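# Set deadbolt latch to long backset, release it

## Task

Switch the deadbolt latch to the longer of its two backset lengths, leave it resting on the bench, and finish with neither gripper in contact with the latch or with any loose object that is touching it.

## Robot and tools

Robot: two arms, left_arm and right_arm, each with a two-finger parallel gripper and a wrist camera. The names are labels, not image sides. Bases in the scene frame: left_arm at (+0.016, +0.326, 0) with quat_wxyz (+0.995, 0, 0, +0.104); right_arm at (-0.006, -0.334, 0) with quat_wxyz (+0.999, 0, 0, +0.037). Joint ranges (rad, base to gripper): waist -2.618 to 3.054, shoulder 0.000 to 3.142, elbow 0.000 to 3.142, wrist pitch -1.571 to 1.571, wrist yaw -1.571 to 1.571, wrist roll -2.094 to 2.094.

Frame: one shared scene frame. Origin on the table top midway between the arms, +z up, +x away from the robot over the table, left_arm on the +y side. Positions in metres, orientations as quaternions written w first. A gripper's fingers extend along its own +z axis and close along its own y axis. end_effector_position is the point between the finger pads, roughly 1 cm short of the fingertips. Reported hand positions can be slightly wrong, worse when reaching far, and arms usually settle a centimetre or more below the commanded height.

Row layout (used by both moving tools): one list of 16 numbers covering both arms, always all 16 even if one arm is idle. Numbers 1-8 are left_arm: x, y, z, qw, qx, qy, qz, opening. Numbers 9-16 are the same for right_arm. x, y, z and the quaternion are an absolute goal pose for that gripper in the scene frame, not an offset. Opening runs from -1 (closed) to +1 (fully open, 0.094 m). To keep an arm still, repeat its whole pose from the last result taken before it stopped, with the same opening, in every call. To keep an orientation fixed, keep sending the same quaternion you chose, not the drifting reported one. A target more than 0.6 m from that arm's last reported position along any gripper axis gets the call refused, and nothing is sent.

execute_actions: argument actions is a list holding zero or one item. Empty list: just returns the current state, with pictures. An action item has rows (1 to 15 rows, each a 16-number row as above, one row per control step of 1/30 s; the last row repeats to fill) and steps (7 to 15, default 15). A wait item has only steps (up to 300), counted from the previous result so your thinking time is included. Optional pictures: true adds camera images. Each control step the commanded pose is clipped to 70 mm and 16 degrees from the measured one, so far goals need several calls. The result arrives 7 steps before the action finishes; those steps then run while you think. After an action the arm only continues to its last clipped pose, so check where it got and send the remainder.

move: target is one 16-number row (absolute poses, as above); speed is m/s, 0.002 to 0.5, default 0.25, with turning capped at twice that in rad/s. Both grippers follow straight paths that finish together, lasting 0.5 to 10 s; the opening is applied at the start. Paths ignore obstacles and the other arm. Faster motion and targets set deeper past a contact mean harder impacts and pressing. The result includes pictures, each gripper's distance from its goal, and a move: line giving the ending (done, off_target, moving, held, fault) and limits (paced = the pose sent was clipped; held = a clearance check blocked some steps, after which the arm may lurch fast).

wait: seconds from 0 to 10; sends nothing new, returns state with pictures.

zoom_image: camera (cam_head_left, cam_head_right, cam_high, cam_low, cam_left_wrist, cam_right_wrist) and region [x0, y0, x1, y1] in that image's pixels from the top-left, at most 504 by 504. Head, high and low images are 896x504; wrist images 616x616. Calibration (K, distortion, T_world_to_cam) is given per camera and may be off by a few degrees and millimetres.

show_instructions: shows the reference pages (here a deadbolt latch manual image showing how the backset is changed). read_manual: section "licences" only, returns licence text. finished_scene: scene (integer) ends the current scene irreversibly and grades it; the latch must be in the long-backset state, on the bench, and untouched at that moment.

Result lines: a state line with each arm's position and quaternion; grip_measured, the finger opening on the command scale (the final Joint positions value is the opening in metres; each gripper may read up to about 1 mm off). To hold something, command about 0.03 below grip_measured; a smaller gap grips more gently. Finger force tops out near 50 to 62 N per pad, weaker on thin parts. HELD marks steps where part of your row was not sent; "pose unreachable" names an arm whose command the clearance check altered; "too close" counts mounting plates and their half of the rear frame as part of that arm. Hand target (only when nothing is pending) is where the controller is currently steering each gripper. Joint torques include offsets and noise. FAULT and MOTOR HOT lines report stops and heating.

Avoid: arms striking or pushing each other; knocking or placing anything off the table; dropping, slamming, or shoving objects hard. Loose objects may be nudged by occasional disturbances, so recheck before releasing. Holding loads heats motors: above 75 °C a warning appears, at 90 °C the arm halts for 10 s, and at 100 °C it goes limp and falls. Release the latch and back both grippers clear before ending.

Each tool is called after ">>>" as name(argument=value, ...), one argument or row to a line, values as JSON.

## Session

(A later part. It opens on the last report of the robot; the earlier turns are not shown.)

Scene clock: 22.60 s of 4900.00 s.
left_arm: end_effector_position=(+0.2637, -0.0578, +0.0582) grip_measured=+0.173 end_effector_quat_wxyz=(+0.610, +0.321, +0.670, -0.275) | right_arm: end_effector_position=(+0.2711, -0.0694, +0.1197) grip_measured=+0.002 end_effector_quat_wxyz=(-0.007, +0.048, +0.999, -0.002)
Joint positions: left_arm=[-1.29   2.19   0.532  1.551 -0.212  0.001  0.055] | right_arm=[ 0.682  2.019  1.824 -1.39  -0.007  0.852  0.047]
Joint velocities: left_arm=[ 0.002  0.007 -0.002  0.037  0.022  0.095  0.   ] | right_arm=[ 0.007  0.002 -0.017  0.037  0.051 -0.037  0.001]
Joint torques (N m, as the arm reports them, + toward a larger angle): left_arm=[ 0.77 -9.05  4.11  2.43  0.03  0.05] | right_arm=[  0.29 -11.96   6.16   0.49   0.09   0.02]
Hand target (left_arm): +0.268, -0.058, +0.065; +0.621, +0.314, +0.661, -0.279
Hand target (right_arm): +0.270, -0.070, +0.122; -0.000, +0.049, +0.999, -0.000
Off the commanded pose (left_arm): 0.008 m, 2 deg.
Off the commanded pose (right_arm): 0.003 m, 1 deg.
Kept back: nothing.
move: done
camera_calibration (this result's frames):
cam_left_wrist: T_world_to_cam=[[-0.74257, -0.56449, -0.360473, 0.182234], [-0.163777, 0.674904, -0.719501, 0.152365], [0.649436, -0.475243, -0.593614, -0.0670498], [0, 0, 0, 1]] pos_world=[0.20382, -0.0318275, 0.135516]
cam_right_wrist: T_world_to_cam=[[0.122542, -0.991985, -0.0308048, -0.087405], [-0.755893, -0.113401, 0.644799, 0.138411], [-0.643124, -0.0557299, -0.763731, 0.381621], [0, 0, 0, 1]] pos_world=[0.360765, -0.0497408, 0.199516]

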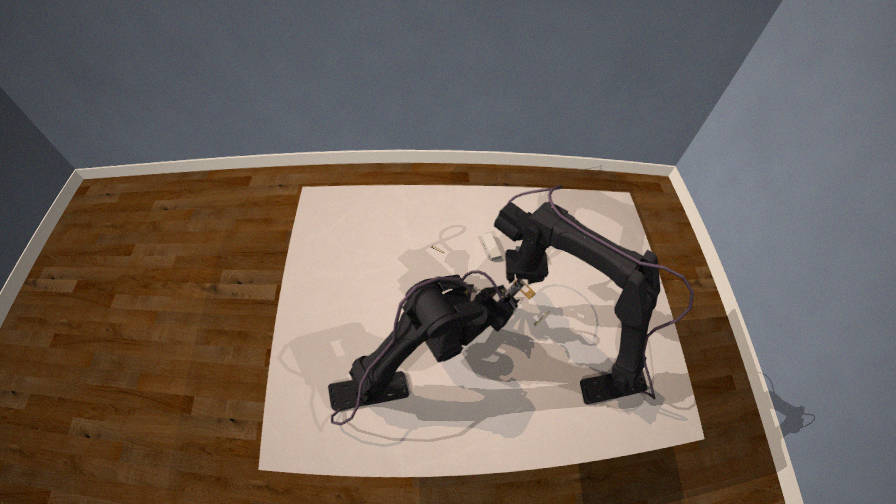

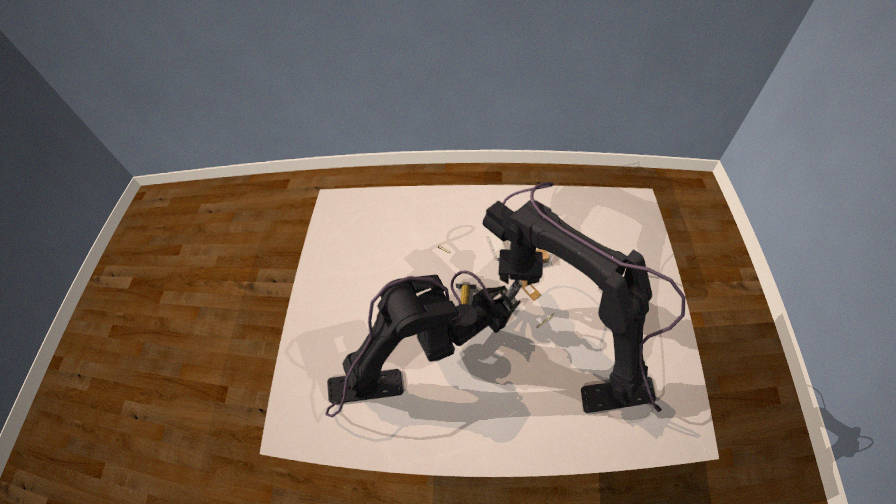

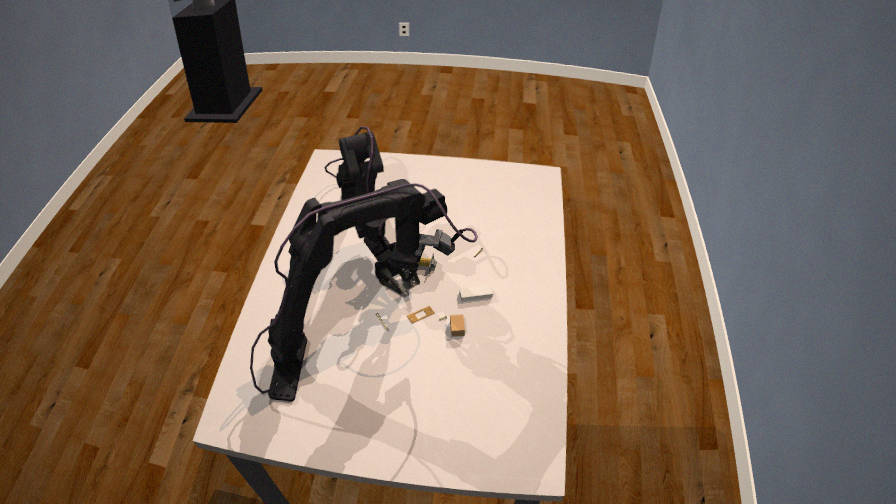

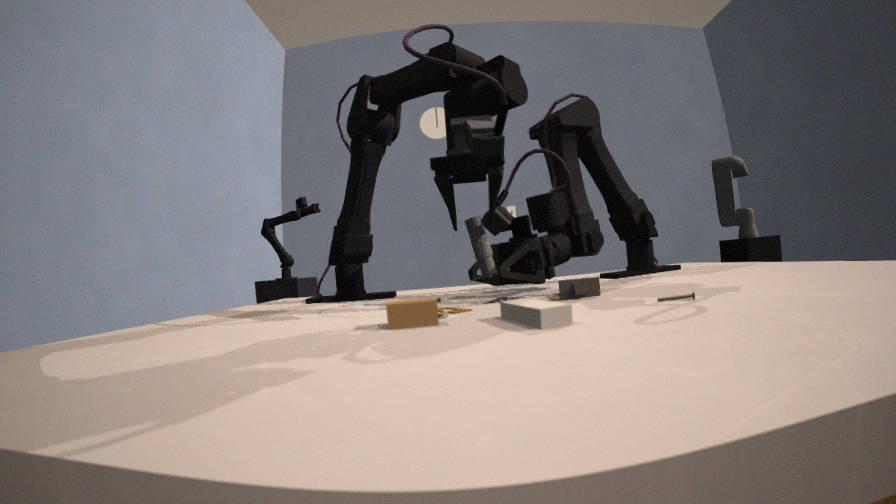

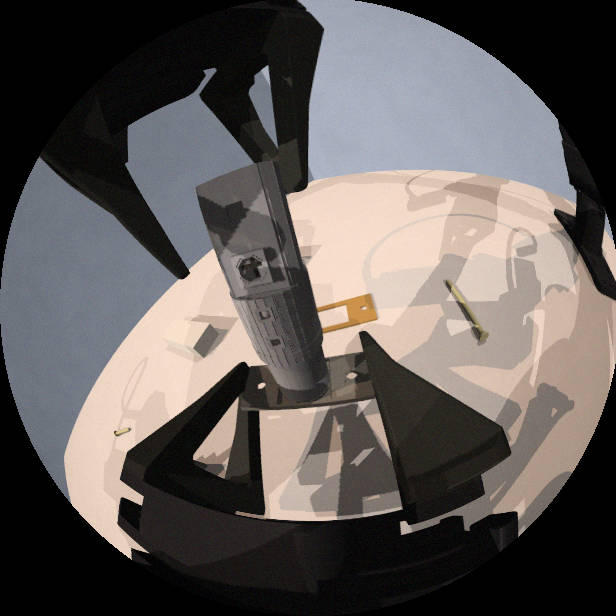

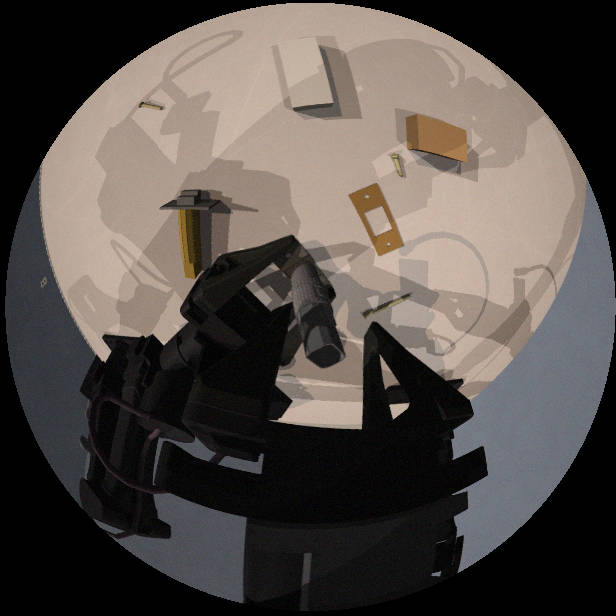

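>>> move(
  target=[0.268, -0.058, 0.065, 0.621, 0.314, 0.661, -0.280, 0.12, 0.270, -0.070, 0.112, 0, 0.049, 0.9988, 0, 0.0],
  speed=0.05,
)

>>> move(
  target=[0.268, -0.058, 0.065, 0.621, 0.314, 0.661, -0.280, 0.12, 0.270, -0.070, 0.112, 0, 0.049, 0.9988, 0, -0.8],
  speed=0.05,
)

>>> move(
  target=[0.268, -0.058, 0.065, 0.621, 0.314, 0.661, -0.280, 0.12, 0.270, -0.070, 0.112, 0, 0.609, 0.793, 0, -0.8],
  speed=0.2,
)

Scene clock: 23.83 s of 4900.00 s.
left_arm: end_effector_position=(+0.2637, -0.0578, +0.0582) grip_measured=+0.173 end_effector_quat_wxyz=(+0.610, +0.321, +0.670, -0.275) | right_arm: end_effector_position=(+0.2708, -0.0697, +0.1096) grip_measured=+0.002 end_effector_quat_wxyz=(-0.008, +0.048, +0.999, -0.003)
Joint positions: left_arm=[-1.29   2.19   0.532  1.551 -0.212  0.001  0.055] | right_arm=[ 0.682  2.019  1.784 -1.352 -0.007  0.852  0.047]
Joint velocities: left_arm=[ 0.017 -0.017  0.007  0.007  0.037  0.007  0.   ] | right_arm=[-0.002 -0.002 -0.007  0.037 -0.037 -0.007  0.   ]
Joint torques (N m, as the arm reports them, + toward a larger angle): left_arm=[ 0.8  -9.06  4.12  2.44  0.04  0.06] | right_arm=[  0.33 -12.21   6.14   0.54   0.08   0.01]
Hand target (left_arm): +0.268, -0.058, +0.065; +0.621, +0.314, +0.661, -0.279
Hand target (right_arm): +0.270, -0.070, +0.112; -0.000, +0.049, +0.999, -0.000
Off the commanded pose (left_arm): 0.008 m, 2 deg.
Off the commanded pose (right_arm): 0.003 m, 1 deg.
Kept back: nothing.
move: done
camera_calibration (this result's frames):
cam_left_wrist: T_world_to_cam=[[-0.74257, -0.56449, -0.360473, 0.182234], [-0.163777, 0.674904, -0.719501, 0.152365], [0.649436, -0.475243, -0.593614, -0.0670498], [0, 0, 0, 1]] pos_world=[0.20382, -0.0318275, 0.135516]
cam_right_wrist: T_world_to_cam=[[0.122106, -0.992087, -0.0292203, -0.0880173], [-0.754682, -0.111927, 0.646473, 0.144254], [-0.644628, -0.0568858, -0.762377, 0.373889], [0, 0, 0, 1]] pos_world=[0.360633, -0.0499059, 0.189217]

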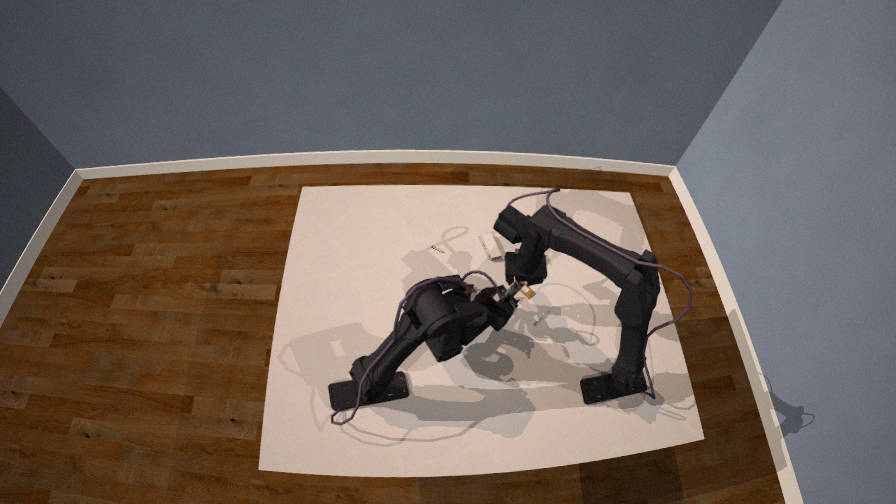

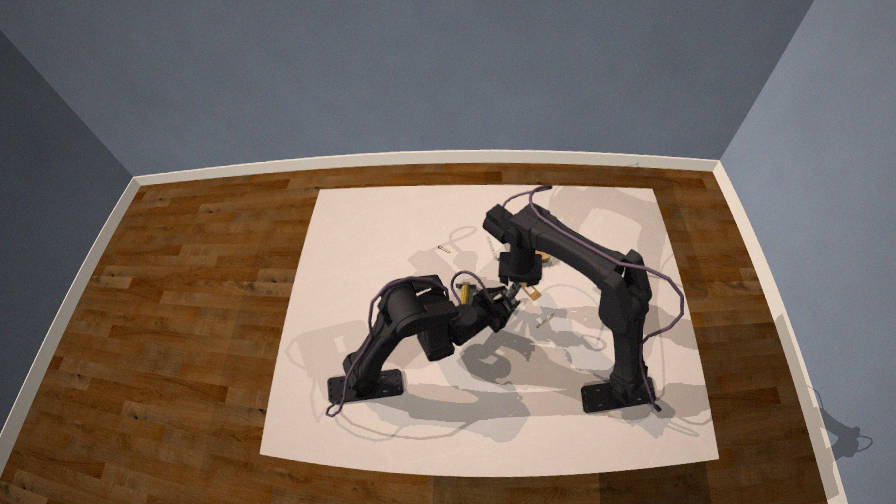

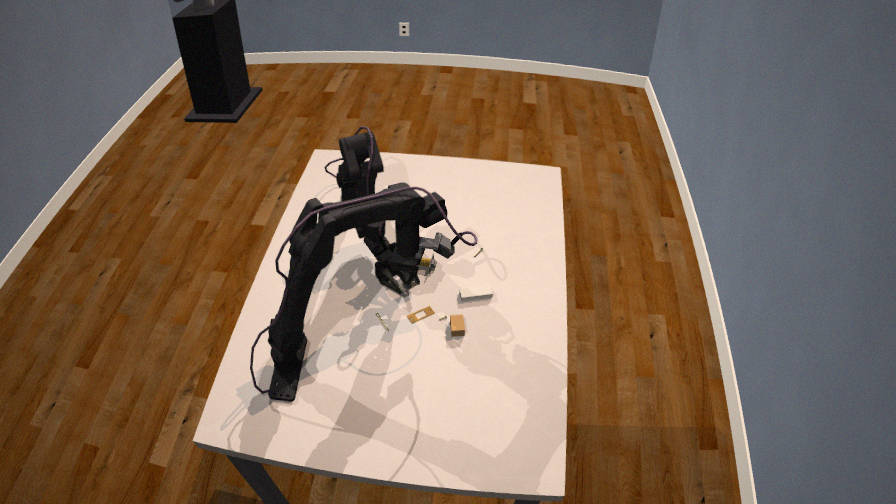

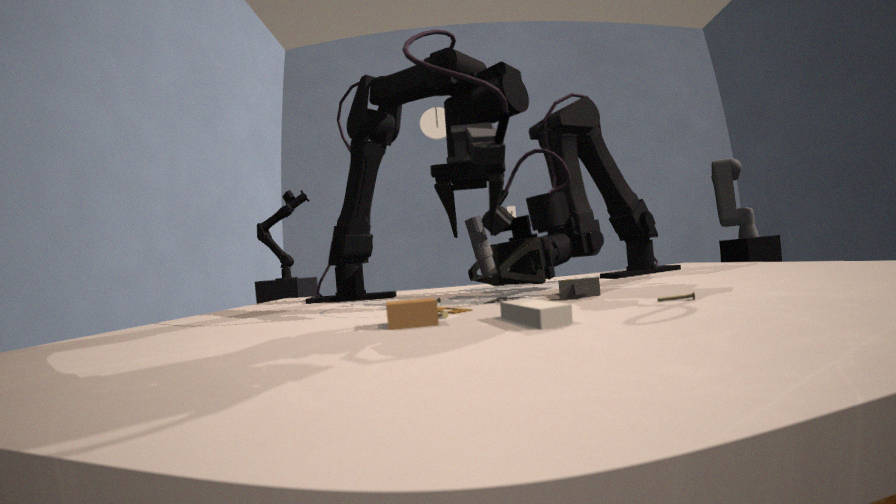

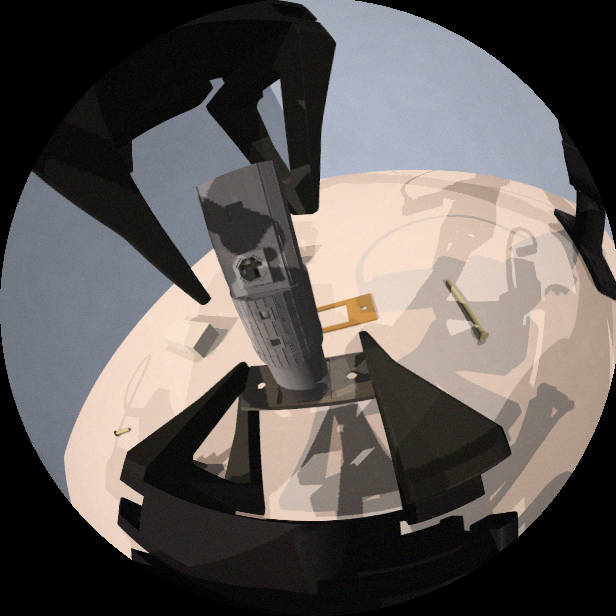

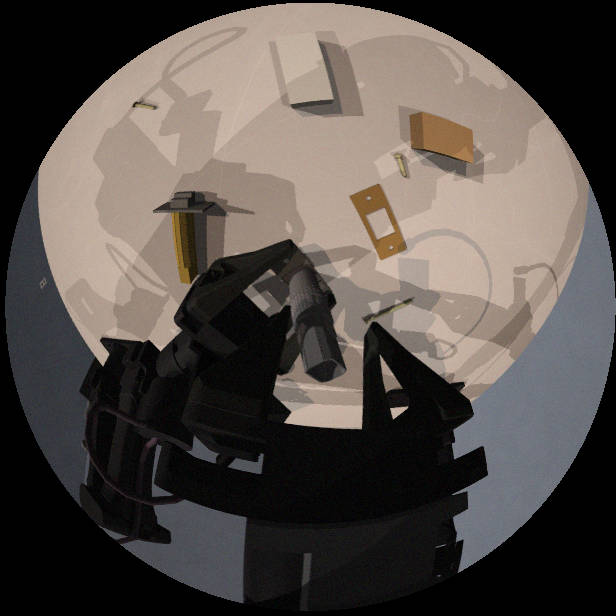

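Scene clock: 24.53 s of 4900.00 s.
left_arm: end_effector_position=(+0.2610, -0.0597, +0.0561) grip_measured=+0.174 end_effector_quat_wxyz=(+0.605, +0.328, +0.670, -0.278) | right_arm: end_effector_position=(+0.2757, -0.0651, +0.1098) grip_measured=-0.798 end_effector_quat_wxyz=(+0.002, +0.048, +0.999, +0.006)
Joint positions: left_arm=[-1.291  2.19   0.532  1.542 -0.196  0.004  0.055] | right_arm=[ 0.682  2.018  1.784 -1.325 -0.006  0.852  0.01 ]
Joint velocities: left_arm=[ 0.002  0.012 -0.002  0.051  0.022  0.037 -0.001] | right_arm=[-0.022  0.007  0.007  0.022  0.081  0.051 -0.001]
Joint torques (N m, as the arm reports them, + toward a larger angle): left_arm=[ 0.89 -9.13  4.08  2.52 -0.13  0.04] | right_arm=[  0.37 -12.15   6.13   0.33   0.08   0.04]
Hand target (left_arm): +0.268, -0.058, +0.065; +0.621, +0.314, +0.661, -0.280
Hand target (right_arm): +0.270, -0.070, +0.112; -0.000, +0.049, +0.999, +0.000
Off the commanded pose (left_arm): 0.011 m, 3 deg.
Off the commanded pose (right_arm): 0.008 m, 1 deg.
Kept back: nothing.
move: off_target (left_arm)
camera_calibration (this result's frames):
cam_left_wrist: T_world_to_cam=[[-0.753483, -0.548514, -0.362486, 0.182277], [-0.154468, 0.683594, -0.713329, 0.149424], [0.639064, -0.481489, -0.599804, -0.0647372], [0, 0, 0, 1]] pos_world=[0.201796, -0.0333341, 0.133832]
cam_right_wrist: T_world_to_cam=[[0.122879, -0.991398, -0.0450597, -0.0824437], [-0.767937, -0.123746, 0.628458, 0.153165], [-0.628629, -0.0426216, -0.776537, 0.37558], [0, 0, 0, 1]] pos_world=[0.363852, -0.0467732, 0.191679]

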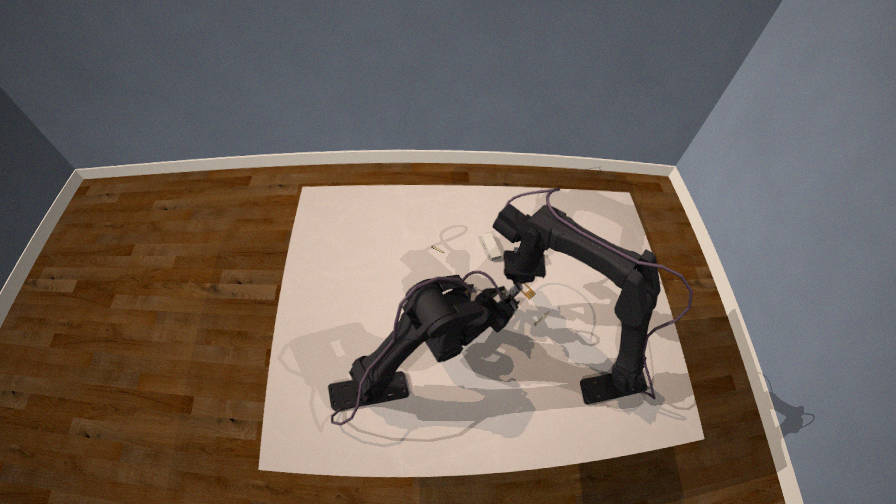

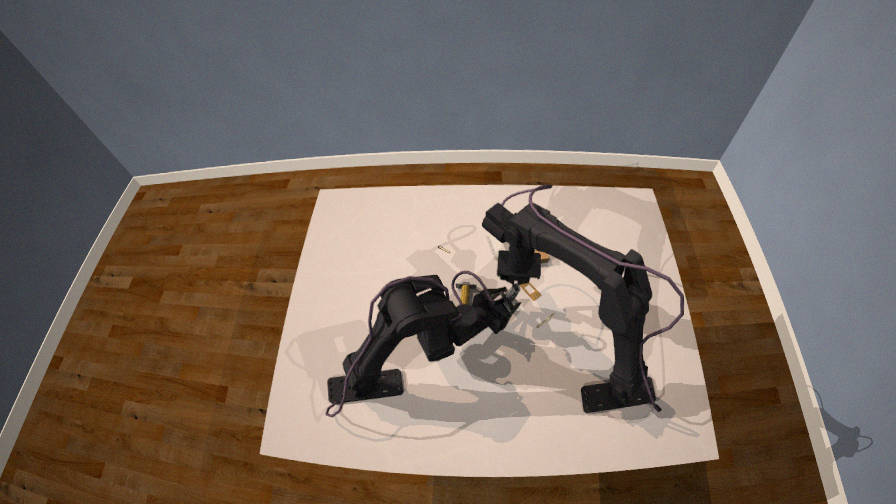

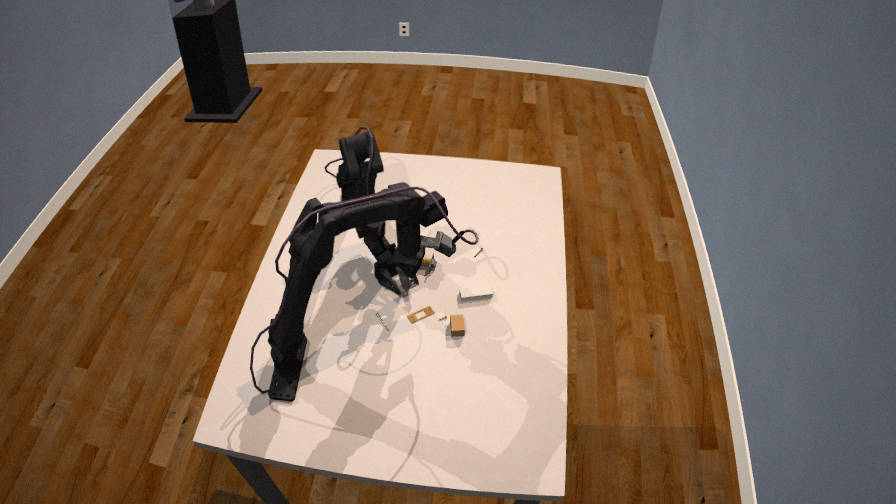

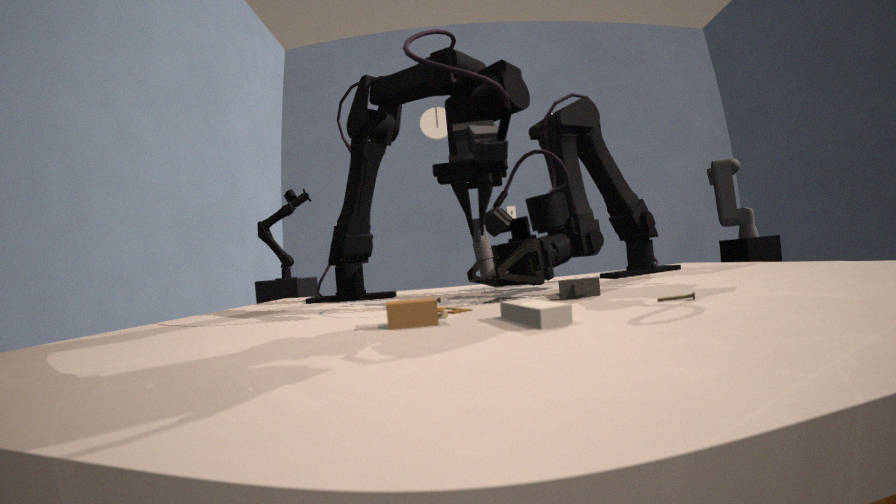

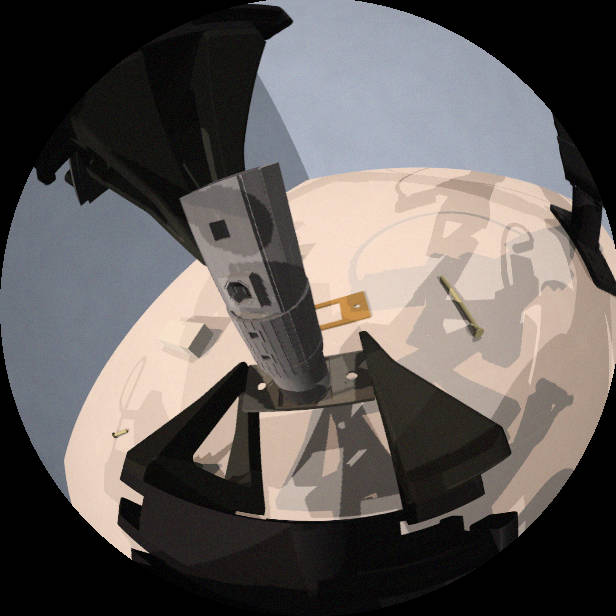

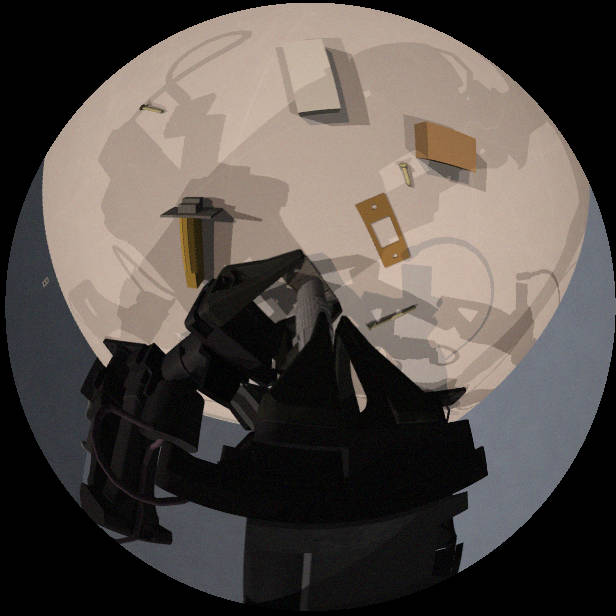

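Scene clock: 28.10 s of 4900.00 s.
left_arm: end_effector_position=(+0.2668, -0.0553, +0.0559) grip_measured=+0.174 end_effector_quat_wxyz=(+0.610, +0.319, +0.674, -0.267) | right_arm: end_effector_position=(+0.2722, -0.0742, +0.1099) grip_measured=-0.798 end_effector_quat_wxyz=(+0.007, +0.606, +0.796, -0.013)
Joint positions: left_arm=[-1.284  2.19   0.532  1.541 -0.219  0.004  0.055] | right_arm=[ 0.682  2.018  1.784 -1.361  0.018  2.057  0.009]
Joint velocities: left_arm=[-0.012 -0.007  0.007  0.007 -0.007 -0.022  0.001] | right_arm=[ 0.007 -0.022  0.017 -0.051 -0.051  0.007 -0.   ]
Joint torques (N m, as the arm reports them, + toward a larger angle): left_arm=[ 0.39 -9.11  4.11  2.51  0.11  0.04] | right_arm=[  0.26 -12.02   6.26   0.63  -0.15   0.08]
Hand target (left_arm): +0.268, -0.058, +0.065; +0.621, +0.314, +0.662, -0.279
Hand target (right_arm): +0.270, -0.070, +0.112; -0.000, +0.609, +0.793, -0.001
Off the commanded pose (left_arm): 0.010 m, 3 deg.
Off the commanded pose (right_arm): 0.005 m, 2 deg.
Kept back: nothing.
move: off_target (left_arm)
camera_calibration (this result's frames):
cam_left_wrist: T_world_to_cam=[[-0.736047, -0.570015, -0.365126, 0.183295], [-0.173608, 0.6803, -0.712076, 0.152042], [0.654289, -0.460733, -0.599692, -0.0693526], [0, 0, 0, 1]] pos_world=[0.206686, -0.0309064, 0.133601]
cam_right_wrist: T_world_to_cam=[[-0.882273, -0.470503, -0.014865, 0.217861], [-0.378991, 0.691233, 0.615275, 0.105384], [-0.279214, 0.548474, -0.788173, 0.323115], [0, 0, 0, 1]] pos_world=[0.322371, -0.147561, 0.193069]

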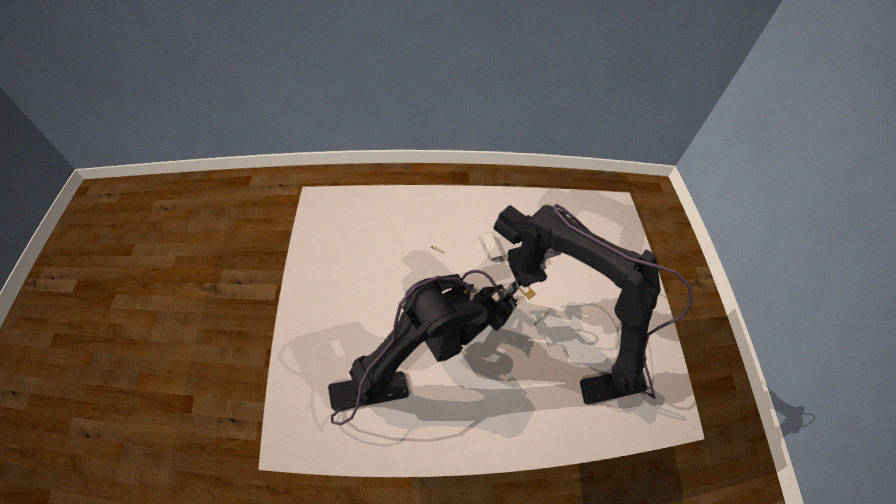

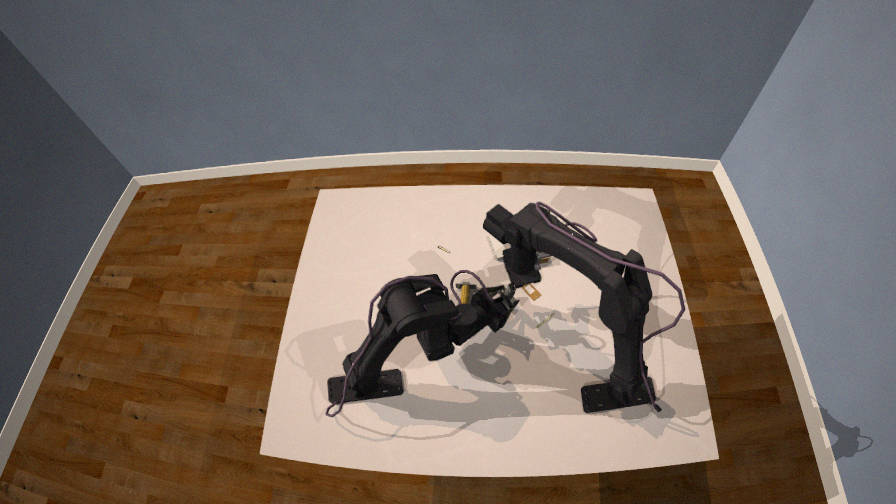

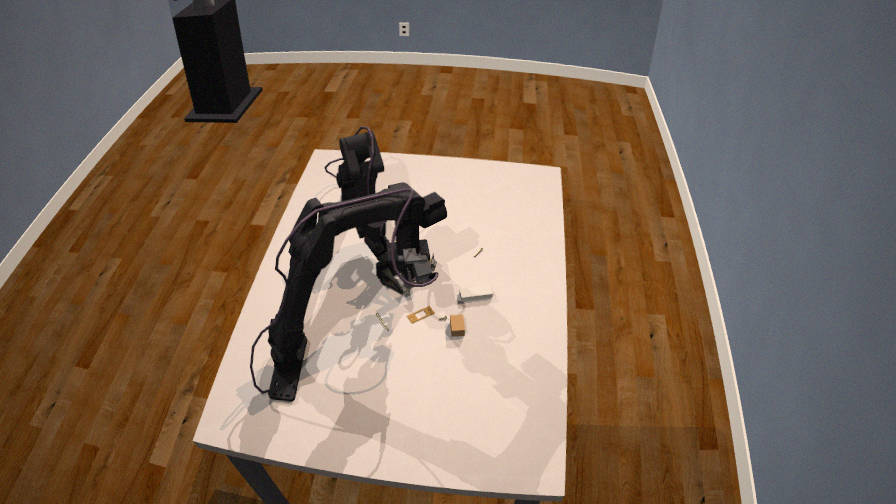

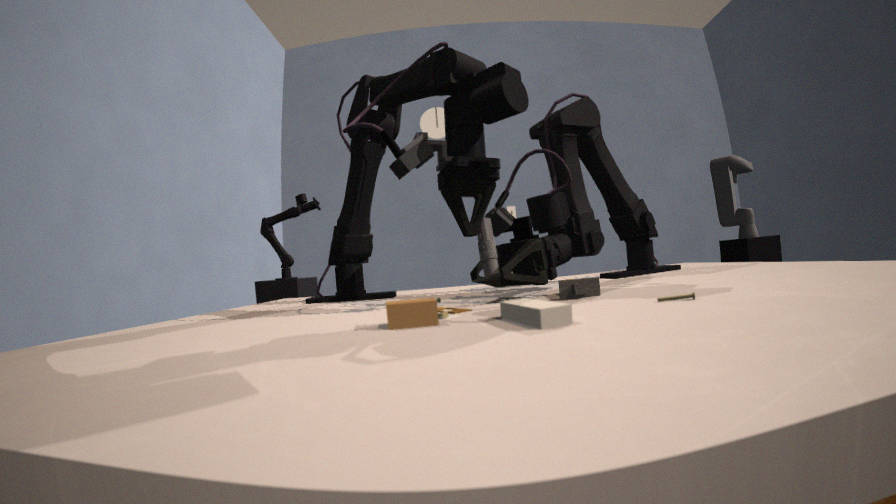

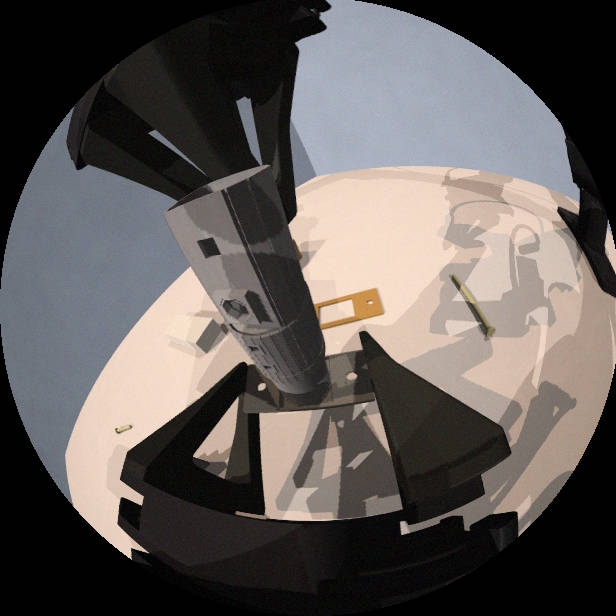

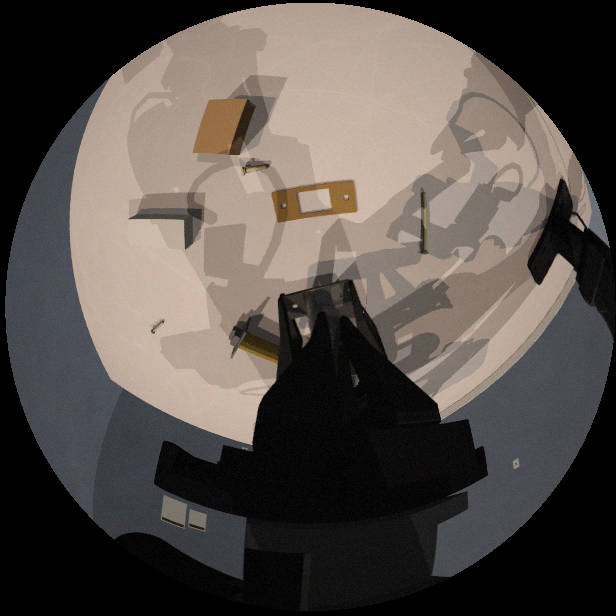

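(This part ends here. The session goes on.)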